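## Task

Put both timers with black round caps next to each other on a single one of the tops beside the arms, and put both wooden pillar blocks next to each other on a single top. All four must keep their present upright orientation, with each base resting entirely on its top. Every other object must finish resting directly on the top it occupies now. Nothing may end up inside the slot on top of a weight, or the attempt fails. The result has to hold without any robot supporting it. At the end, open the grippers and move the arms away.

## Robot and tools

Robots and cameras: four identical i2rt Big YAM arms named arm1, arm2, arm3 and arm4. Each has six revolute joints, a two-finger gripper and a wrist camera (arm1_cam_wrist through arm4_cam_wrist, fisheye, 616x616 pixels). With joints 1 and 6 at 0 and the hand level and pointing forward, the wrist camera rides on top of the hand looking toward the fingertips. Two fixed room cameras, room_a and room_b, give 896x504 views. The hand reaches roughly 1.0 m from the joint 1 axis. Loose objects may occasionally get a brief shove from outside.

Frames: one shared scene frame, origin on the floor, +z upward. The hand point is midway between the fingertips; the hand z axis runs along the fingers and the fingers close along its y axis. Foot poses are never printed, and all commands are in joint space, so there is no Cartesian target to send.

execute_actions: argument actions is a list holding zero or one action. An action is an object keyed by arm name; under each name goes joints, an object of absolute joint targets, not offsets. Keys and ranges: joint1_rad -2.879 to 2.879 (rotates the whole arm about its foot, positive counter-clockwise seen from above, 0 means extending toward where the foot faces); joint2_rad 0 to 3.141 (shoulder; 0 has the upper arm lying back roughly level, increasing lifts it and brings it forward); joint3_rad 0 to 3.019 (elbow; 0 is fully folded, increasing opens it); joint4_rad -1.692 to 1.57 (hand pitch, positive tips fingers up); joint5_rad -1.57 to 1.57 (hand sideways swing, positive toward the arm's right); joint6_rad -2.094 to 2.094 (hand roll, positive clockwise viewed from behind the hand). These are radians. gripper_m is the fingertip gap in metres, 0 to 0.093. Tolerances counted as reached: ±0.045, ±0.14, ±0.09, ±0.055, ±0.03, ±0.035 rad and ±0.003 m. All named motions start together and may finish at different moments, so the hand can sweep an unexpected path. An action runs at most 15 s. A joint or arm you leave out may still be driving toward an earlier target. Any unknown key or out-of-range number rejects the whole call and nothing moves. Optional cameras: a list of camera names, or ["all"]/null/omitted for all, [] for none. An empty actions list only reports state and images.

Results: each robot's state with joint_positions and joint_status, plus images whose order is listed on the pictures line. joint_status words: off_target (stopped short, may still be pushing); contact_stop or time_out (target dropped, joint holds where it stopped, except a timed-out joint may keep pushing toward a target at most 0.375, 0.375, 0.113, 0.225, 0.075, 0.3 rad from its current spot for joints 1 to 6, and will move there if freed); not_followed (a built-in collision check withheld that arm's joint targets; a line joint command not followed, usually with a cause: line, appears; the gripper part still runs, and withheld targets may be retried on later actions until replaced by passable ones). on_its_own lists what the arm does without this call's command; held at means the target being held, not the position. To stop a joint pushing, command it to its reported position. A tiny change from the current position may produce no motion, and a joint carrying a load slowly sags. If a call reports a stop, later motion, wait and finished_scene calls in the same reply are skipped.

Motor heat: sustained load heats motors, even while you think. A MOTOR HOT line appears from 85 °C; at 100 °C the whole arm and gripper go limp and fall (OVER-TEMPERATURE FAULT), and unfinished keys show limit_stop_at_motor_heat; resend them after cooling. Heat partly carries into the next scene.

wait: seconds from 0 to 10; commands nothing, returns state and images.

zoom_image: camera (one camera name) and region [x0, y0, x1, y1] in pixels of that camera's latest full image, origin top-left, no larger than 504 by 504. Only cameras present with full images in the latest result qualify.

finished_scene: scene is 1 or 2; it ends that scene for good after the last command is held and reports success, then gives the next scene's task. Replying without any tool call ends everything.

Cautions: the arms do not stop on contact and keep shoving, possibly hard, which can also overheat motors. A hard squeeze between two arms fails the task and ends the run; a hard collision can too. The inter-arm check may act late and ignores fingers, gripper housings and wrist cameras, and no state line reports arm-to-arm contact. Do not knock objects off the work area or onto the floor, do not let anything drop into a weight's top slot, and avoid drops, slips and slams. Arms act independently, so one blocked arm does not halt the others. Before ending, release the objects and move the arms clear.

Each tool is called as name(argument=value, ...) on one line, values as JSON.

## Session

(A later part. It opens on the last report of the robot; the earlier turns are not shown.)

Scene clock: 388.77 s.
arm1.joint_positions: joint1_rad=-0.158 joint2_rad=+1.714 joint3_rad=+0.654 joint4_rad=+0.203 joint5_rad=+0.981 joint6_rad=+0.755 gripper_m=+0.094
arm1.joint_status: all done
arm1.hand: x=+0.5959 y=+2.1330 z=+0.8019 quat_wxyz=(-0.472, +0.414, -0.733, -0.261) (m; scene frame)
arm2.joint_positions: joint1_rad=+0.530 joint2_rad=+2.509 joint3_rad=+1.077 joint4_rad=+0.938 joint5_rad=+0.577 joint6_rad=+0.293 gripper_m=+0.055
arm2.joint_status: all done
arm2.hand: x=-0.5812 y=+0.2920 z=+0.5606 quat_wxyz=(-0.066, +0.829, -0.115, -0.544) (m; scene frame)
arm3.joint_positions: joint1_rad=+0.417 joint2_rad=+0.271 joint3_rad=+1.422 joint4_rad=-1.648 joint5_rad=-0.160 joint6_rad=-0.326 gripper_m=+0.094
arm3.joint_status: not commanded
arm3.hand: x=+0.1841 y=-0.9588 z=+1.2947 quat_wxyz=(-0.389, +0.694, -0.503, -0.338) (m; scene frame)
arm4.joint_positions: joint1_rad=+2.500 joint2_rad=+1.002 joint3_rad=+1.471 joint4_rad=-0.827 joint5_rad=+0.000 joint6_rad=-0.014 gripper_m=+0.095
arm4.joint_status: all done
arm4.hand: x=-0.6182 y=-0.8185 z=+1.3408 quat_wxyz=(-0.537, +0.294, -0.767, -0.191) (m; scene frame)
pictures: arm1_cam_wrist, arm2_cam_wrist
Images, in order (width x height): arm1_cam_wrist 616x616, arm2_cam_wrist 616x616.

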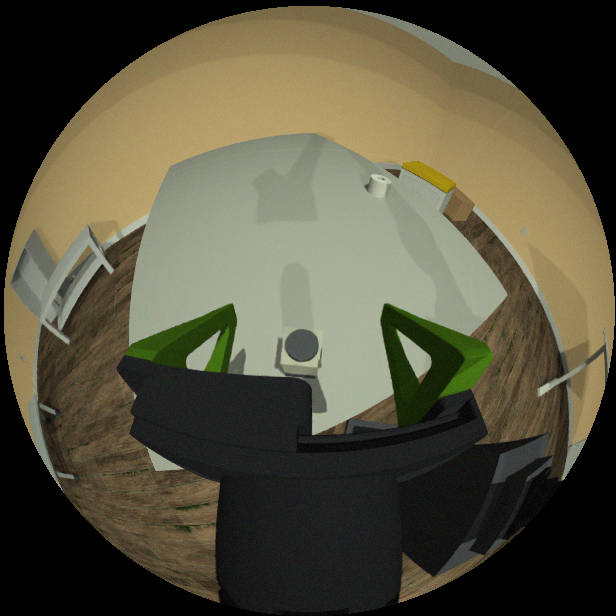

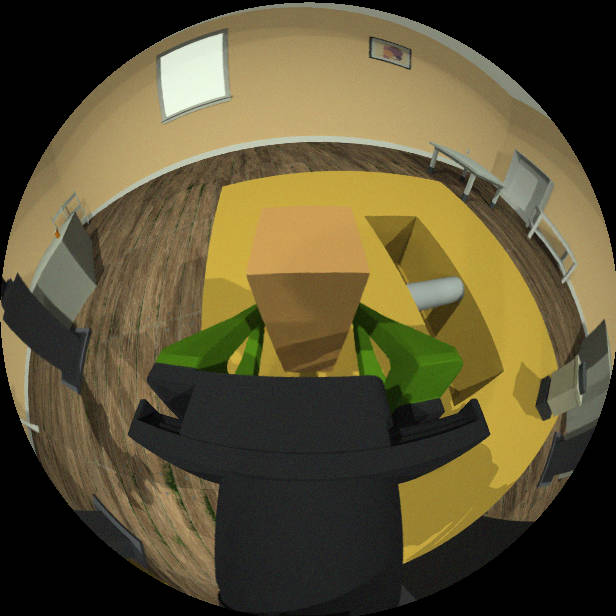

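execute_actions(actions=[{"arm1": {"joints": {"joint1_rad": -0.213, "joint2_rad": 2.06, "joint3_rad": 0.80, "joint4_rad": 0.37, "joint5_rad": 1.024, "joint6_rad": 0.857}}, "arm2": {"joints": {"joint1_rad": 1.146, "joint2_rad": 2.35, "joint3_rad": 1.9, "gripper_m": 0.02}}, "arm4": {"joints": {"joint1_rad": 2.80, "joint2_rad": 1.65, "joint3_rad": 1.55, "joint4_rad": -0.5}}}], cameras=["arm1_cam_wrist", "arm2_cam_wrist", "arm4_cam_wrist"])

Scene clock: 437.17 s.
arm1.joint_positions: joint1_rad=-0.213 joint2_rad=+2.064 joint3_rad=+0.791 joint4_rad=+0.354 joint5_rad=+1.023 joint6_rad=+0.842 gripper_m=+0.094
arm1.joint_status: all done
arm1.hand: x=+0.6077 y=+2.1684 z=+0.7046 quat_wxyz=(-0.487, +0.367, -0.756, -0.237) (m; scene frame)
arm2.joint_positions: joint1_rad=+1.141 joint2_rad=+2.331 joint3_rad=+1.859 joint4_rad=+0.938 joint5_rad=+0.576 joint6_rad=+0.293 gripper_m=+0.034
arm2.joint_status: gripper_m off_target (ended at +0.034, target +0.020); the others done
arm2.hand: x=-0.5352 y=-0.2379 z=+1.0297 quat_wxyz=(+0.370, +0.554, -0.061, -0.744) (m; scene frame)
arm3.joint_positions: joint1_rad=+0.417 joint2_rad=+0.271 joint3_rad=+1.422 joint4_rad=-1.648 joint5_rad=-0.160 joint6_rad=-0.326 gripper_m=+0.094
arm3.joint_status: not commanded
arm3.hand: x=+0.1841 y=-0.9588 z=+1.2947 quat_wxyz=(-0.389, +0.694, -0.503, -0.338) (m; scene frame)
arm4.joint_positions: joint1_rad=+2.807 joint2_rad=+1.655 joint3_rad=+1.520 joint4_rad=-0.526 joint5_rad=+0.000 joint6_rad=-0.014 gripper_m=+0.095
arm4.joint_status: all done
arm4.hand: x=-0.5895 y=-0.5211 z=+1.0657 quat_wxyz=(-0.386, +0.445, -0.781, -0.207) (m; scene frame)
pictures: arm1_cam_wrist, arm2_cam_wrist, arm4_cam_wrist
Images, in order (width x height): arm1_cam_wrist 616x616, arm2_cam_wrist 616x616, arm4_cam_wrist 616x616.

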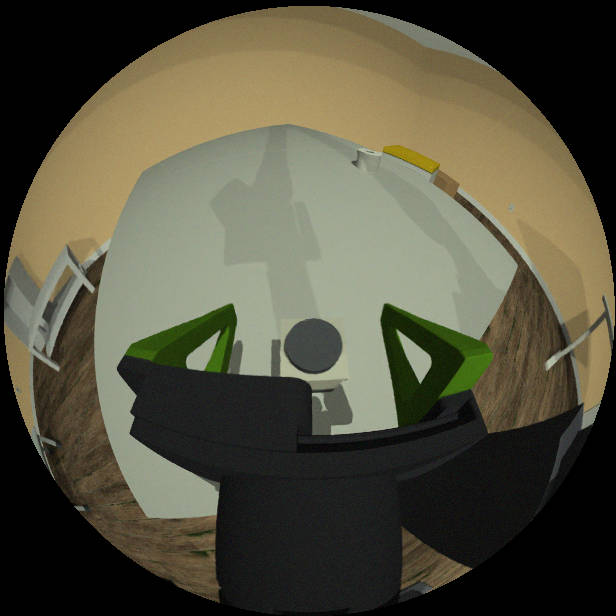

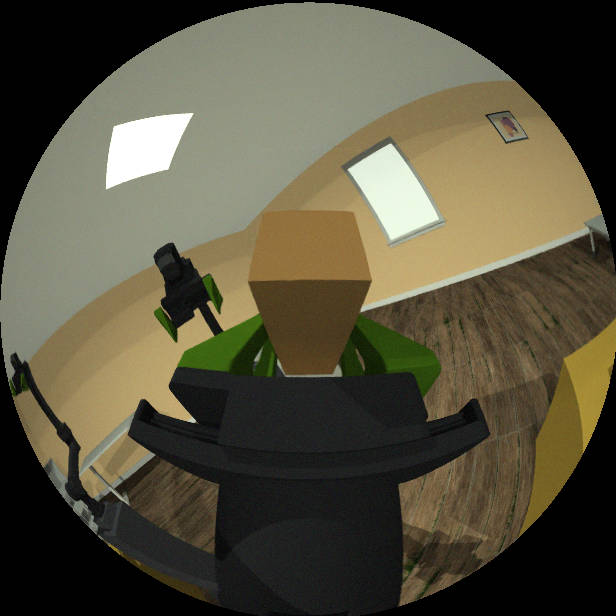

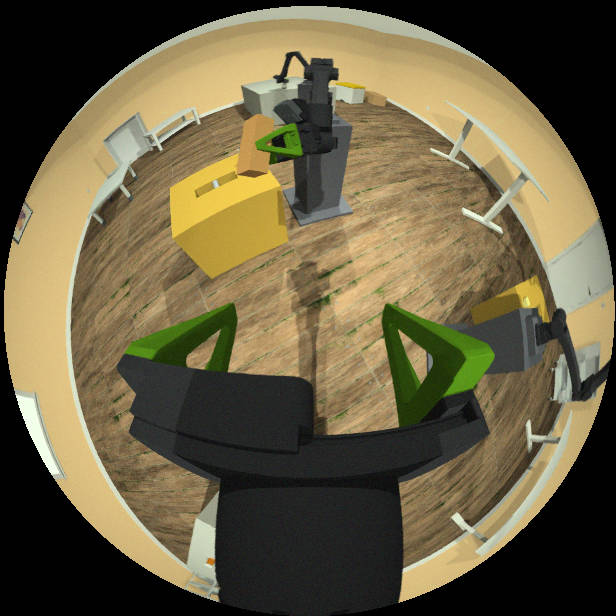

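zoom_image(camera="arm4_cam_wrist", region=[220, 80, 360, 200])

zoom_image(camera="arm1_cam_wrist", region=[220, 280, 400, 440])

Region (220, 80, 360, 200) of arm4_cam_wrist's 616x616 image, scaled by 3.600, with more detail than that image has; it fills the top 432 rows of this view, and the rest is white.

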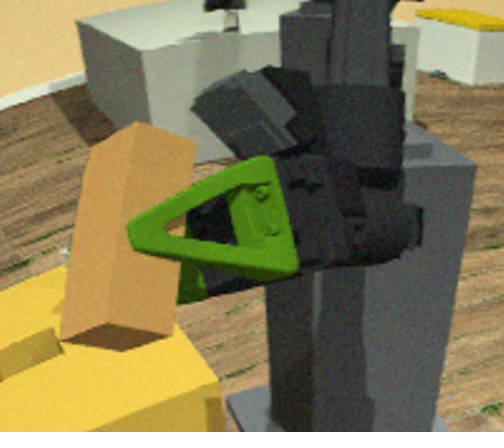

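Region (220, 280, 400, 440) of arm1_cam_wrist's 616x616 image, scaled by 2.800, with more detail than that image has.

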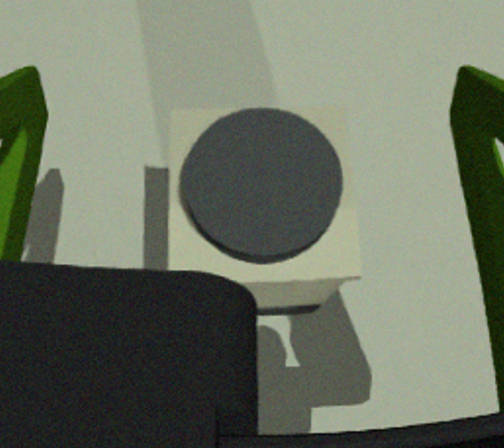

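execute_actions(actions=[{"arm1": {"joints": {"joint2_rad": 2.192, "joint3_rad": 0.835, "joint4_rad": 0.47}}, "arm2": {"joints": {"joint1_rad": 1.15, "joint2_rad": 2.64, "joint3_rad": 2.29, "joint4_rad": 0.01, "joint5_rad": 0.0, "joint6_rad": 0.0}}, "arm4": {"joints": {"joint2_rad": 2.19, "joint3_rad": 1.95, "joint4_rad": -0.75}}}], cameras=["arm1_cam_wrist", "arm2_cam_wrist", "arm4_cam_wrist", "arm3_cam_wrist"])

Scene clock: 501.13 s.
arm1.joint_positions: joint1_rad=-0.213 joint2_rad=+2.188 joint3_rad=+0.821 joint4_rad=+0.450 joint5_rad=+1.023 joint6_rad=+0.842 gripper_m=+0.094
arm1.joint_status: all done
arm1.hand: x=+0.6070 y=+2.1696 z=+0.6642 quat_wxyz=(-0.487, +0.366, -0.756, -0.239) (m; scene frame)
arm2.joint_positions: joint1_rad=+1.142 joint2_rad=+2.652 joint3_rad=+2.232 joint4_rad=+0.021 joint5_rad=+0.002 joint6_rad=+0.013 gripper_m=+0.034
arm2.joint_status: all done
arm2.hand: x=-0.5092 y=-0.3731 z=+0.7464 quat_wxyz=(+0.268, +0.736, +0.387, -0.487) (m; scene frame)
arm3.joint_positions: joint1_rad=+0.417 joint2_rad=+0.271 joint3_rad=+1.422 joint4_rad=-1.648 joint5_rad=-0.160 joint6_rad=-0.326 gripper_m=+0.094
arm3.joint_status: not commanded
arm3.hand: x=+0.1841 y=-0.9588 z=+1.2947 quat_wxyz=(-0.389, +0.694, -0.503, -0.338) (m; scene frame)
arm4.joint_positions: joint1_rad=+2.807 joint2_rad=+2.204 joint3_rad=+1.896 joint4_rad=-0.740 joint5_rad=+0.000 joint6_rad=-0.014 gripper_m=+0.095
arm4.joint_status: all done
arm4.hand: x=-0.5388 y=-0.4430 z=+0.8326 quat_wxyz=(-0.228, +0.477, -0.840, -0.120) (m; scene frame)
pictures: arm1_cam_wrist, arm2_cam_wrist, arm3_cam_wrist, arm4_cam_wrist
Images, in order (width x height): arm1_cam_wrist 616x616, arm2_cam_wrist 616x616, arm3_cam_wrist 616x616, arm4_cam_wrist 616x616.

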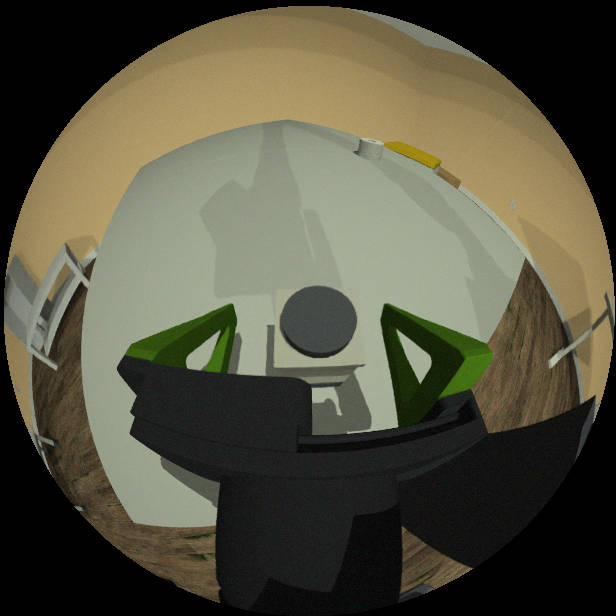

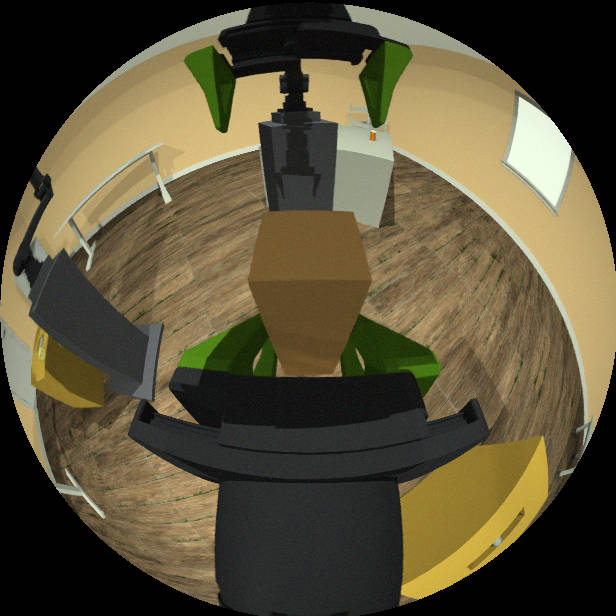

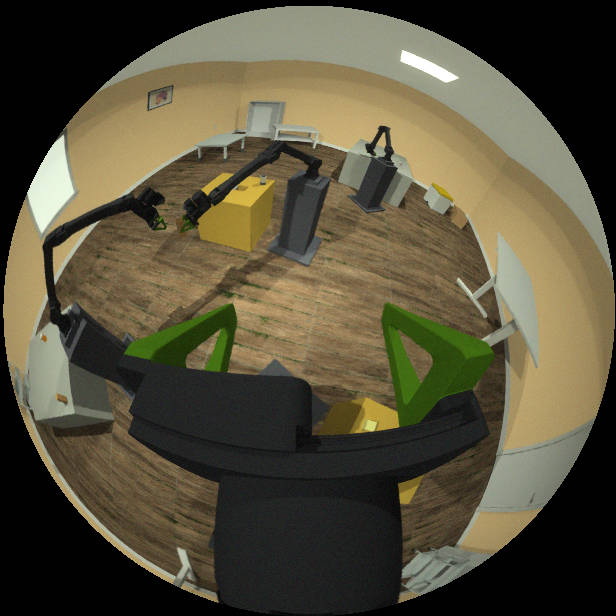

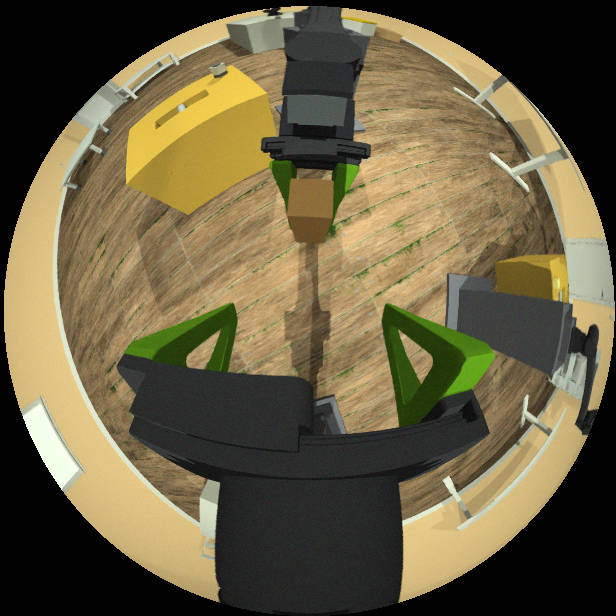

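zoom_image(camera="arm4_cam_wrist", region=[240, 120, 390, 270])

zoom_image(camera="arm3_cam_wrist", region=[120, 170, 230, 250])

Region (240, 120, 390, 270) of arm4_cam_wrist's 616x616 image, scaled by 3.360, with more detail than that image has.

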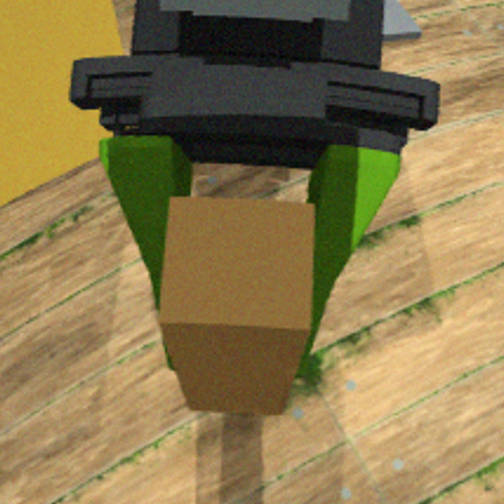

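Region (120, 170, 230, 250) of arm3_cam_wrist's 616x616 image, scaled by 4.582, with more detail than that image has; it fills the top 367 rows of this view, and the rest is white.

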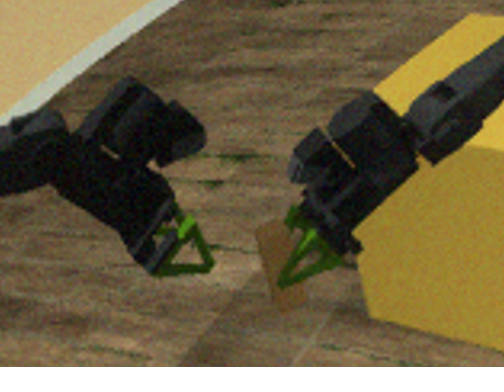

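execute_actions(actions=[{"arm1": {"joints": {"joint2_rad": 2.33, "joint3_rad": 0.872, "joint4_rad": 0.57}}, "arm4": {"joints": {"joint2_rad": 2.37, "joint4_rad": -0.083}}}], cameras=["arm1_cam_wrist", "arm2_cam_wrist", "arm4_cam_wrist", "arm3_cam_wrist"])

Scene clock: 534.33 s.
arm1.joint_positions: joint1_rad=-0.213 joint2_rad=+2.328 joint3_rad=+0.866 joint4_rad=+0.550 joint5_rad=+1.023 joint6_rad=+0.843 gripper_m=+0.094
arm1.joint_status: all done
arm1.hand: x=+0.6072 y=+2.1694 z=+0.6182 quat_wxyz=(-0.487, +0.365, -0.756, -0.241) (m; scene frame)
arm2.joint_positions: joint1_rad=+1.142 joint2_rad=+2.652 joint3_rad=+2.232 joint4_rad=+0.021 joint5_rad=+0.002 joint6_rad=+0.013 gripper_m=+0.034
arm2.joint_status: not commanded
arm2.hand: x=-0.5092 y=-0.3731 z=+0.7464 quat_wxyz=(+0.268, +0.736, +0.387, -0.487) (m; scene frame)
arm3.joint_positions: joint1_rad=+0.417 joint2_rad=+0.271 joint3_rad=+1.422 joint4_rad=-1.648 joint5_rad=-0.160 joint6_rad=-0.326 gripper_m=+0.094
arm3.joint_status: not commanded
arm3.hand: x=+0.1841 y=-0.9588 z=+1.2947 quat_wxyz=(-0.389, +0.694, -0.503, -0.338) (m; scene frame)
arm4.joint_positions: joint1_rad=+2.807 joint2_rad=+2.381 joint3_rad=+1.915 joint4_rad=-0.108 joint5_rad=+0.000 joint6_rad=-0.014 gripper_m=+0.095
arm4.joint_status: all done
arm4.hand: x=-0.4843 y=-0.3555 z=+0.8028 quat_wxyz=(-0.420, +0.435, -0.764, -0.226) (m; scene frame)
pictures: arm1_cam_wrist, arm2_cam_wrist, arm3_cam_wrist, arm4_cam_wrist
Images, in order (width x height): arm1_cam_wrist 616x616, arm2_cam_wrist 616x616, arm3_cam_wrist 616x616, arm4_cam_wrist 616x616.

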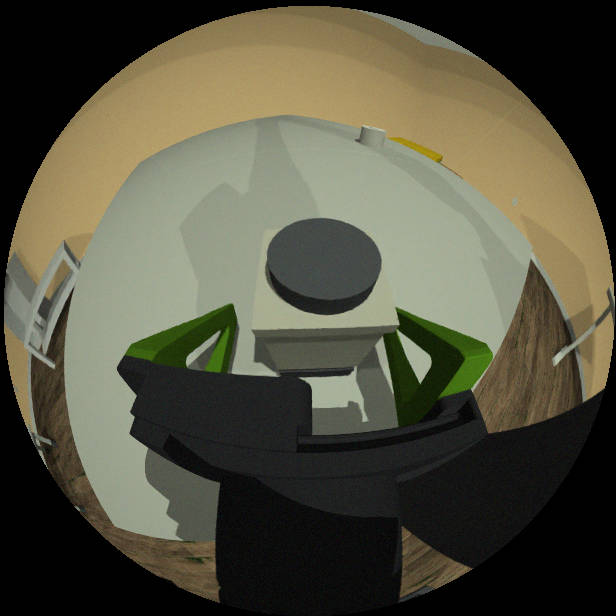

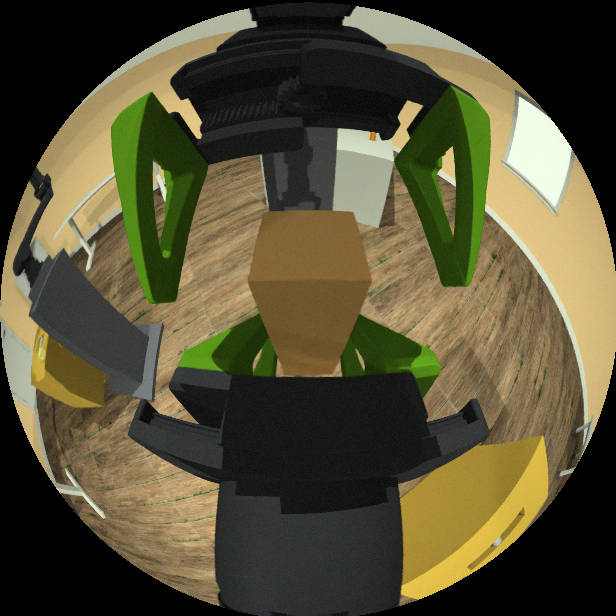

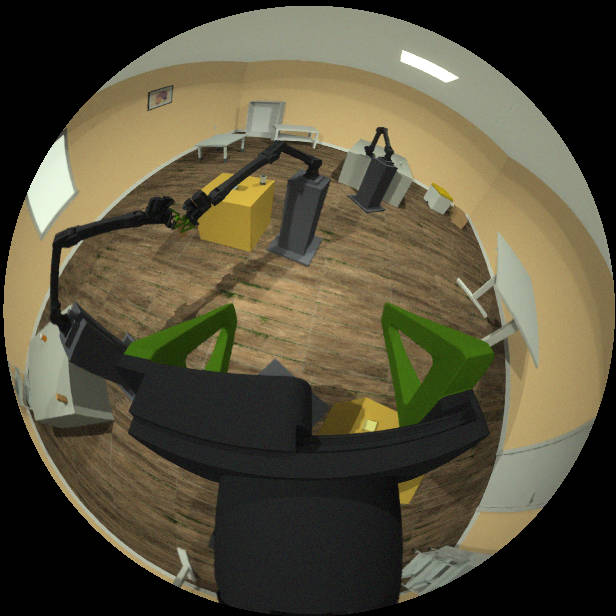

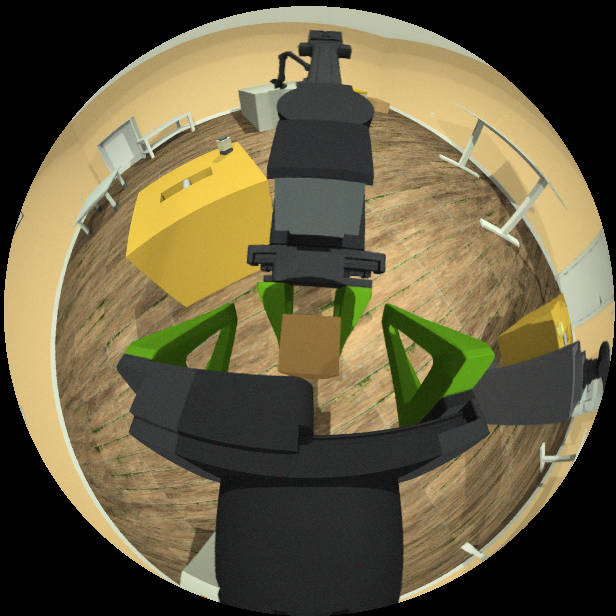

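execute_actions(actions=[{"arm1": {"joints": {"gripper_m": 0.03}}, "arm4": {"joints": {"joint4_rad": -0.208, "gripper_m": 0.052}}}], cameras=["arm1_cam_wrist", "arm2_cam_wrist", "arm4_cam_wrist", "arm3_cam_wrist"])

Scene clock: 545.67 s.
arm1.joint_positions: joint1_rad=-0.213 joint2_rad=+2.328 joint3_rad=+0.866 joint4_rad=+0.551 joint5_rad=+1.023 joint6_rad=+0.843 gripper_m=+0.044
arm1.joint_status: gripper_m off_target (ended at +0.044, target +0.030)
arm1.hand: x=+0.6073 y=+2.1694 z=+0.6183 quat_wxyz=(-0.487, +0.364, -0.756, -0.241) (m; scene frame)
arm2.joint_positions: joint1_rad=+1.142 joint2_rad=+2.652 joint3_rad=+2.232 joint4_rad=+0.021 joint5_rad=+0.002 joint6_rad=+0.013 gripper_m=+0.034
arm2.joint_status: not commanded
arm2.hand: x=-0.5092 y=-0.3731 z=+0.7464 quat_wxyz=(+0.268, +0.736, +0.387, -0.487) (m; scene frame)
arm3.joint_positions: joint1_rad=+0.417 joint2_rad=+0.271 joint3_rad=+1.422 joint4_rad=-1.648 joint5_rad=-0.160 joint6_rad=-0.326 gripper_m=+0.094
arm3.joint_status: not commanded
arm3.hand: x=+0.1841 y=-0.9588 z=+1.2947 quat_wxyz=(-0.389, +0.694, -0.503, -0.338) (m; scene frame)
arm4.joint_positions: joint1_rad=+2.807 joint2_rad=+2.381 joint3_rad=+1.915 joint4_rad=-0.192 joint5_rad=+0.000 joint6_rad=-0.014 gripper_m=+0.052
arm4.joint_status: all done
arm4.hand: x=-0.4904 y=-0.3657 z=+0.7861 quat_wxyz=(-0.388, +0.444, -0.781, -0.208) (m; scene frame)
pictures: arm1_cam_wrist, arm2_cam_wrist, arm3_cam_wrist, arm4_cam_wrist
Images, in order (width x height): arm1_cam_wrist 616x616, arm2_cam_wrist 616x616, arm3_cam_wrist 616x616, arm4_cam_wrist 616x616.

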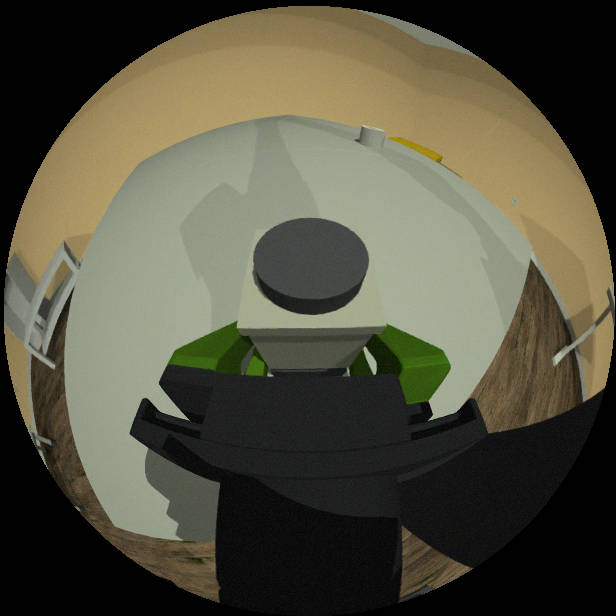

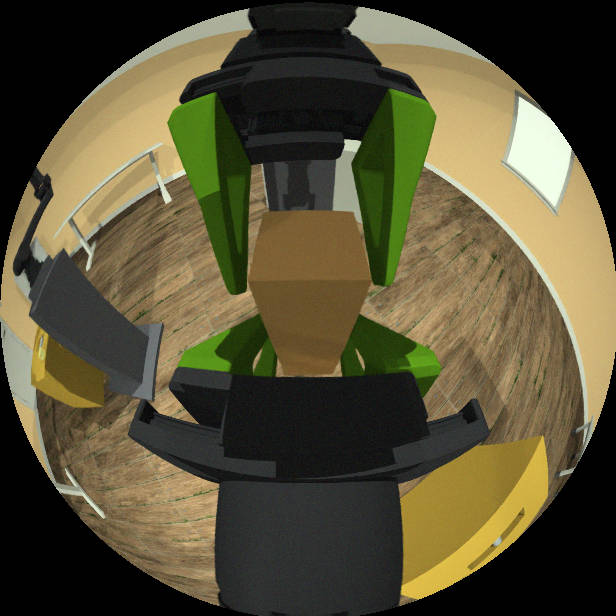

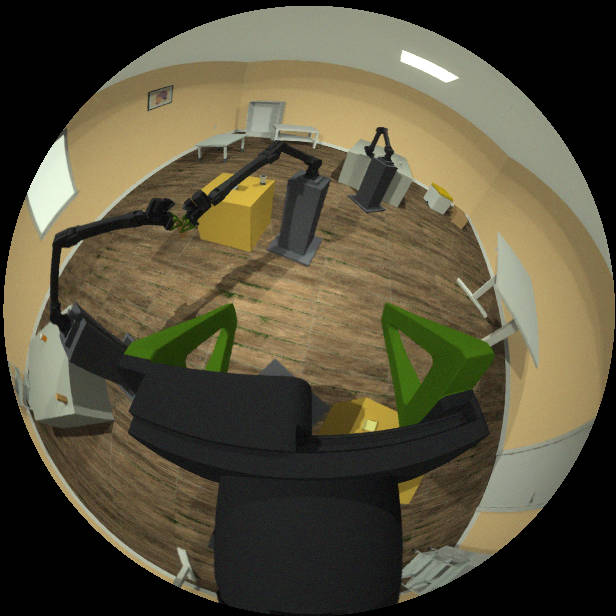

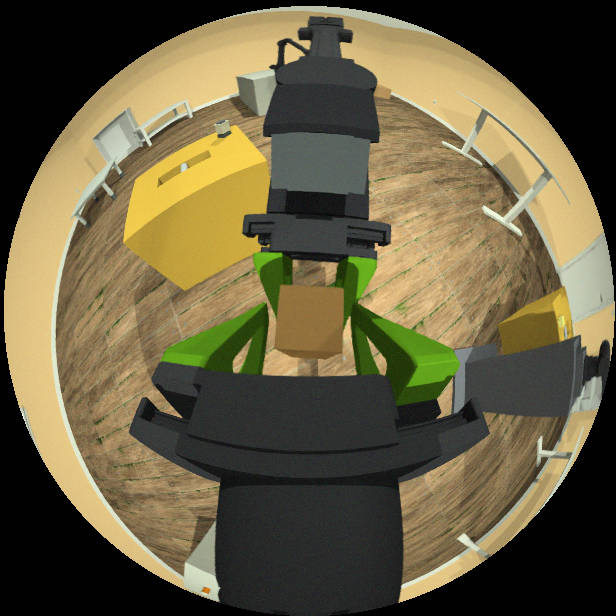

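zoom_image(camera="arm4_cam_wrist", region=[230, 240, 390, 400])

zoom_image(camera="arm3_cam_wrist", region=[140, 185, 220, 245])

Region (230, 240, 390, 400) of arm4_cam_wrist's 616x616 image, scaled by 3.150, with more detail than that image has.

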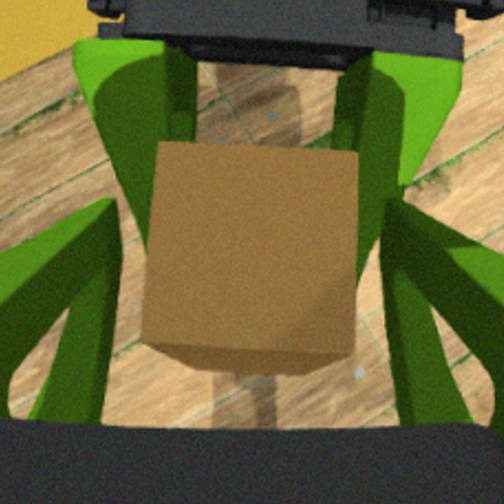

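Region (140, 185, 220, 245) of arm3_cam_wrist's 616x616 image, scaled by 6.300, with more detail than that image has; it fills the top 378 rows of this view, and the rest is white.

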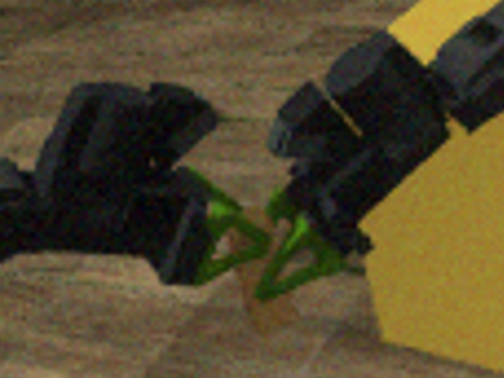

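execute_actions(actions=[{"arm1": {"joints": {"joint2_rad": 2.2, "joint3_rad": 0.98}}, "arm4": {"joints": {"gripper_m": 0.02}}}], cameras=["arm2_cam_wrist", "arm4_cam_wrist"])

Scene clock: 569.20 s.
arm1.joint_positions: joint1_rad=-0.213 joint2_rad=+2.200 joint3_rad=+0.968 joint4_rad=+0.554 joint5_rad=+1.023 joint6_rad=+0.843 gripper_m=+0.044
arm1.joint_status: all done
arm1.hand: x=+0.5650 y=+2.2382 z=+0.7019 quat_wxyz=(-0.474, +0.299, -0.757, -0.336) (m; scene frame)
arm2.joint_positions: joint1_rad=+1.143 joint2_rad=+2.651 joint3_rad=+2.233 joint4_rad=+0.020 joint5_rad=-0.001 joint6_rad=+0.011 gripper_m=+0.034
arm2.joint_status: not commanded
arm2.hand: x=-0.5085 y=-0.3737 z=+0.7469 quat_wxyz=(+0.269, +0.735, +0.389, -0.487) (m; scene frame)
arm3.joint_positions: joint1_rad=+0.417 joint2_rad=+0.271 joint3_rad=+1.422 joint4_rad=-1.648 joint5_rad=-0.160 joint6_rad=-0.326 gripper_m=+0.094
arm3.joint_status: not commanded
arm3.hand: x=+0.1841 y=-0.9588 z=+1.2947 quat_wxyz=(-0.389, +0.694, -0.503, -0.338) (m; scene frame)
arm4.joint_positions: joint1_rad=+2.806 joint2_rad=+2.381 joint3_rad=+1.915 joint4_rad=-0.192 joint5_rad=+0.002 joint6_rad=-0.010 gripper_m=+0.035
arm4.joint_status: gripper_m off_target (ended at +0.035, target +0.020)
arm4.hand: x=-0.4895 y=-0.3663 z=+0.7862 quat_wxyz=(-0.388, +0.442, -0.782, -0.208) (m; scene frame)
pictures: arm2_cam_wrist, arm4_cam_wrist
Images, in order (width x height): arm2_cam_wrist 616x616, arm4_cam_wrist 616x616.

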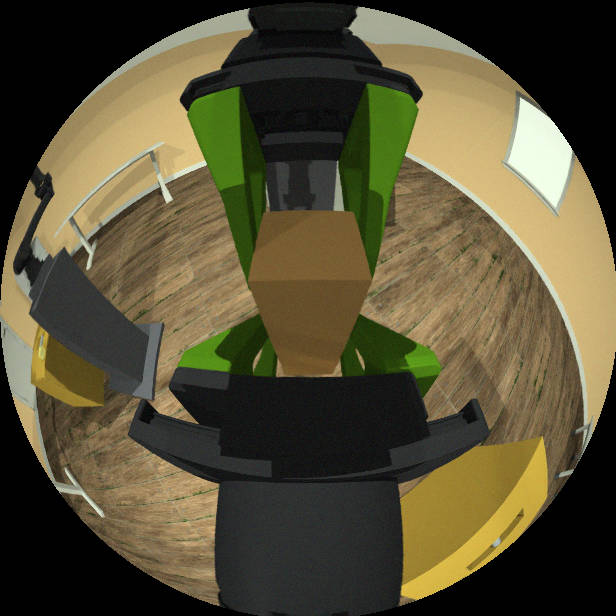

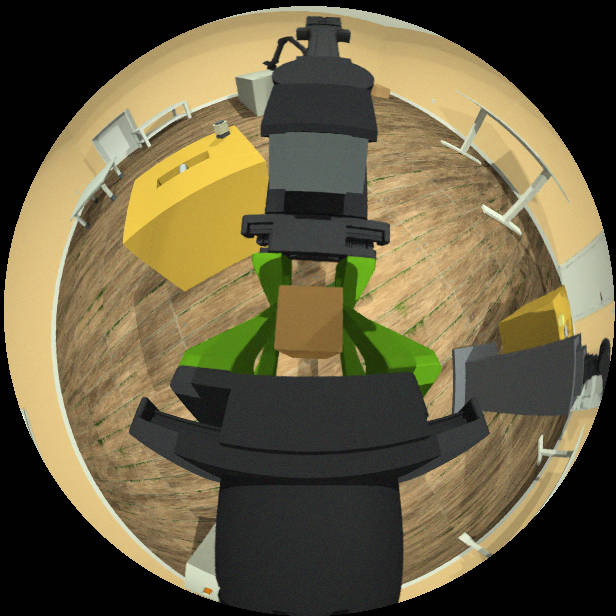

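execute_actions(actions=[{"arm1": {"joints": {"joint1_rad": 0.5, "joint3_rad": 1.3, "joint4_rad": 0.7, "joint5_rad": 0.4, "joint6_rad": 0.3}}, "arm2": {"joints": {"joint2_rad": 2.35, "joint3_rad": 1.7, "gripper_m": 0.093}}, "arm4": {"joints": {"joint2_rad": 1.95}}}], cameras=["arm2_cam_wrist", "arm4_cam_wrist", "room_a"])

Scene clock: 588.40 s.
arm1.joint_positions: joint1_rad=+0.493 joint2_rad=+2.204 joint3_rad=+1.293 joint4_rad=+0.680 joint5_rad=+0.398 joint6_rad=+0.315 gripper_m=+0.044
arm1.joint_status: all done
arm1.hand: x=+0.0259 y=+1.9884 z=+0.8082 quat_wxyz=(-0.156, +0.692, -0.354, -0.609) (m; scene frame)
arm2.joint_positions: joint1_rad=+1.143 joint2_rad=+2.345 joint3_rad=+1.688 joint4_rad=+0.017 joint5_rad=-0.001 joint6_rad=+0.011 gripper_m=+0.093
arm2.joint_status: all done
arm2.hand: x=-0.4376 y=-0.2667 z=+0.7217 quat_wxyz=(+0.219, +0.788, +0.417, -0.396) (m; scene frame)
arm3.joint_positions: joint1_rad=+0.417 joint2_rad=+0.271 joint3_rad=+1.422 joint4_rad=-1.648 joint5_rad=-0.160 joint6_rad=-0.326 gripper_m=+0.094
arm3.joint_status: not commanded
arm3.hand: x=+0.1841 y=-0.9588 z=+1.2947 quat_wxyz=(-0.389, +0.694, -0.503, -0.338) (m; scene frame)
arm4.joint_positions: joint1_rad=+2.806 joint2_rad=+1.979 joint3_rad=+1.926 joint4_rad=-0.208 joint5_rad=+0.002 joint6_rad=-0.010 gripper_m=+0.035
arm4.joint_status: all done
arm4.hand: x=-0.5051 y=-0.3853 z=+1.1327 quat_wxyz=(-0.535, +0.391, -0.691, -0.289) (m; scene frame)
pictures: arm2_cam_wrist, arm4_cam_wrist, room_a
Images, in order (width x height): arm2_cam_wrist 616x616, arm4_cam_wrist 616x616, room_a 896x504.

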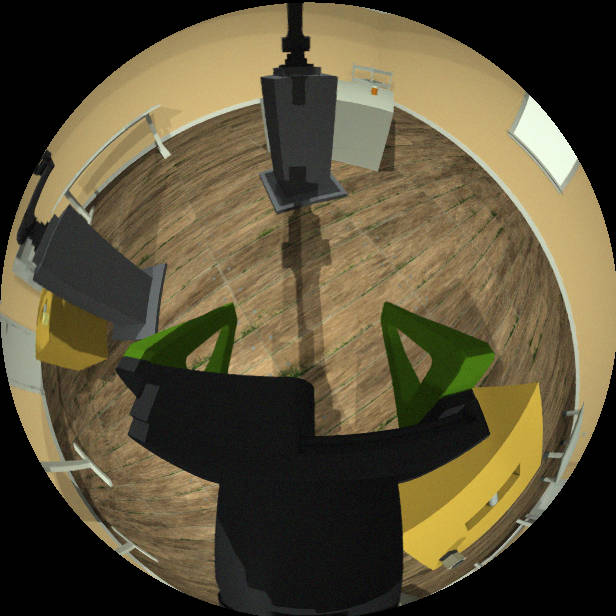

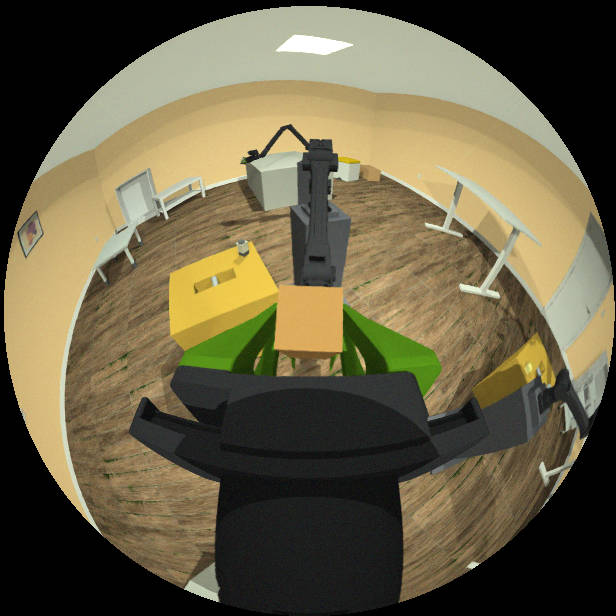

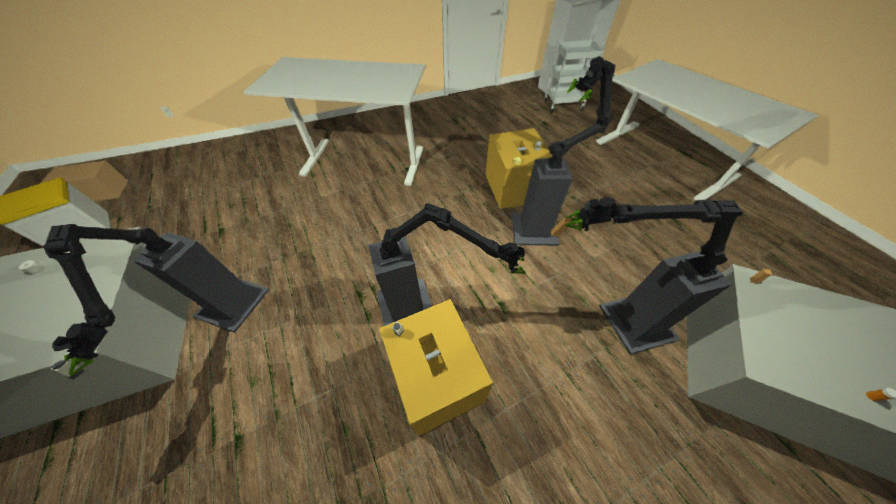

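execute_actions(actions=[{"arm1": {"joints": {"joint1_rad": 1.884, "joint2_rad": 2.16, "joint3_rad": 1.46, "joint4_rad": 0.29, "joint5_rad": 0.0, "joint6_rad": -0.01}}, "arm2": {"joints": {"joint1_rad": -1.928, "joint2_rad": 1.6, "joint3_rad": 1.18, "joint4_rad": -0.72}}, "arm4": {"joints": {"joint1_rad": -0.25, "joint2_rad": 1.83, "joint3_rad": 1.06, "joint4_rad": 0.15}}}], cameras=["arm1_cam_wrist", "arm2_cam_wrist", "arm4_cam_wrist", "room_a"])

Scene clock: 624.70 s.
arm1.joint_positions: joint1_rad=+1.889 joint2_rad=+2.191 joint3_rad=+1.431 joint4_rad=+0.299 joint5_rad=-0.003 joint6_rad=+0.003 gripper_m=+0.044
arm1.joint_status: all done
arm1.hand: x=+0.3562 y=+0.9876 z=+0.7919 quat_wxyz=(+0.272, +0.729, +0.438, -0.450) (m; scene frame)
arm2.joint_positions: joint1_rad=-1.935 joint2_rad=+1.593 joint3_rad=+1.187 joint4_rad=-0.707 joint5_rad=+0.001 joint6_rad=+0.010 gripper_m=+0.093
arm2.joint_status: all done
arm2.hand: x=+0.3007 y=+0.9148 z=+0.8731 quat_wxyz=(-0.194, +0.485, -0.846, -0.110) (m; scene frame)
arm3.joint_positions: joint1_rad=+0.417 joint2_rad=+0.271 joint3_rad=+1.422 joint4_rad=-1.648 joint5_rad=-0.160 joint6_rad=-0.326 gripper_m=+0.094
arm3.joint_status: not commanded
arm3.hand: x=+0.1841 y=-0.9588 z=+1.2947 quat_wxyz=(-0.389, +0.694, -0.503, -0.338) (m; scene frame)
arm4.joint_positions: joint1_rad=-0.256 joint2_rad=+1.853 joint3_rad=+1.056 joint4_rad=+0.126 joint5_rad=+0.002 joint6_rad=-0.010 gripper_m=+0.035
arm4.joint_status: all done
arm4.hand: x=-1.2522 y=-1.6923 z=+0.8191 quat_wxyz=(-0.228, -0.767, -0.470, +0.372) (m; scene frame)
pictures: arm1_cam_wrist, arm2_cam_wrist, arm4_cam_wrist, room_a
Images, in order (width x height): arm1_cam_wrist 616x616, arm2_cam_wrist 616x616, arm4_cam_wrist 616x616, room_a 896x504.

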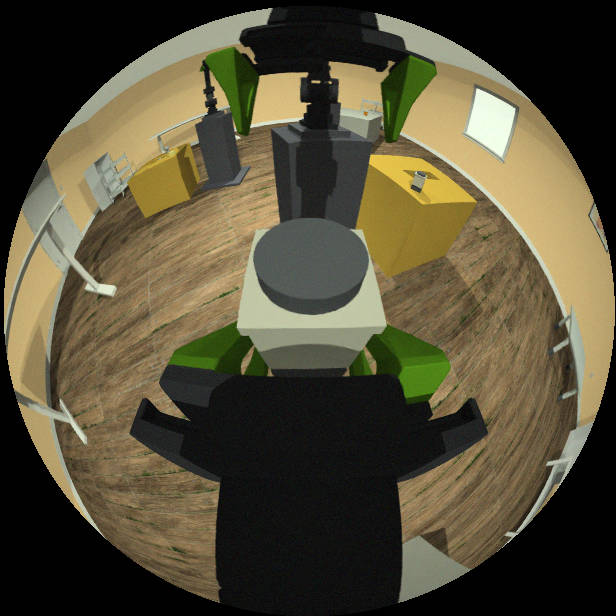

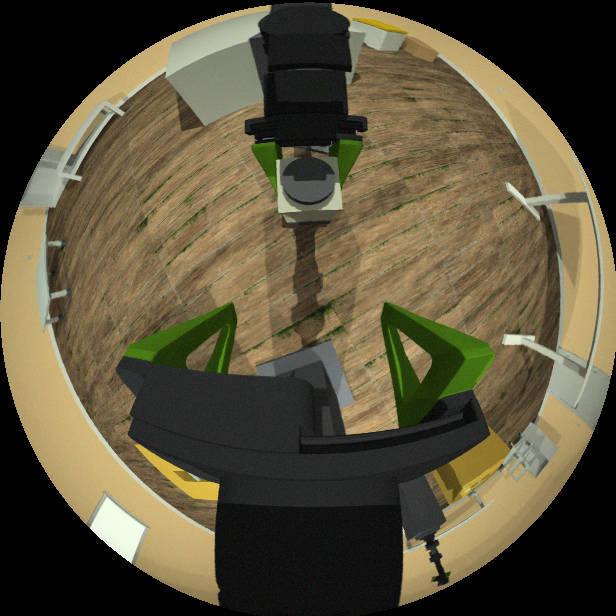

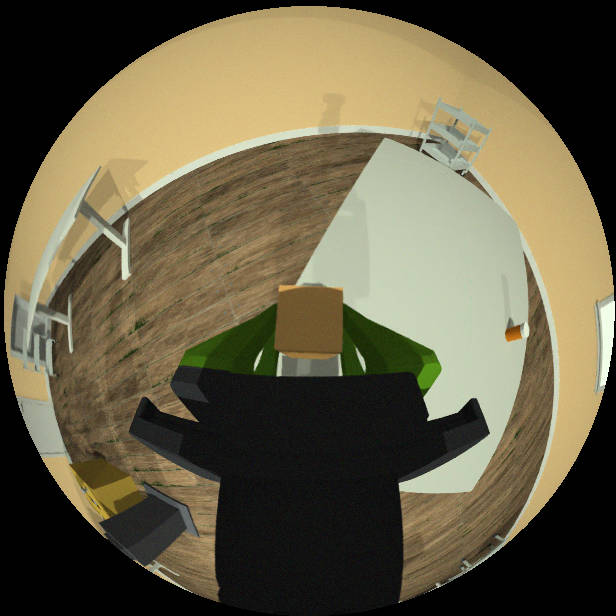

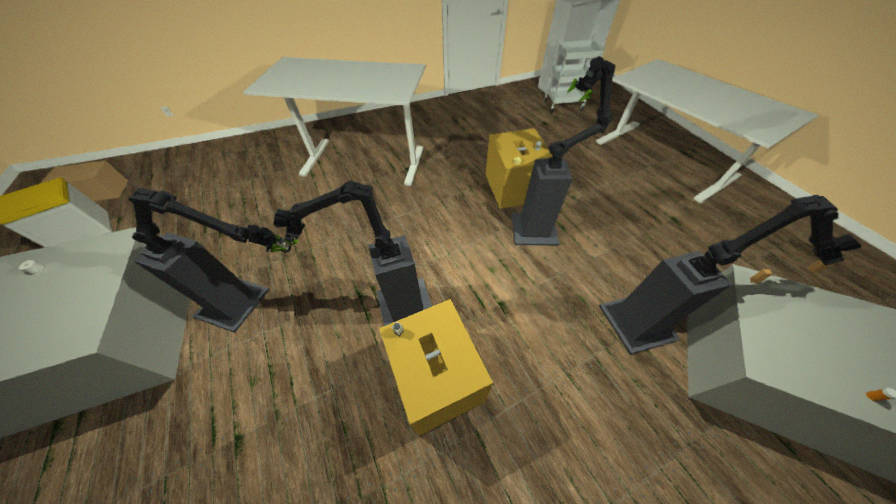

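zoom_image(camera="arm2_cam_wrist", region=[235, 100, 385, 250])

Region (235, 100, 385, 250) of arm2_cam_wrist's 616x616 image, scaled by 3.360, with more detail than that image has.

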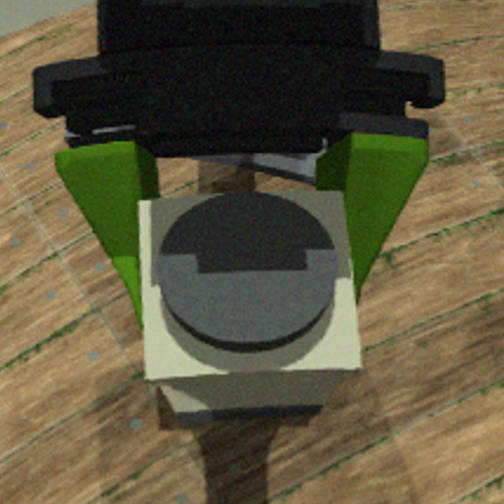

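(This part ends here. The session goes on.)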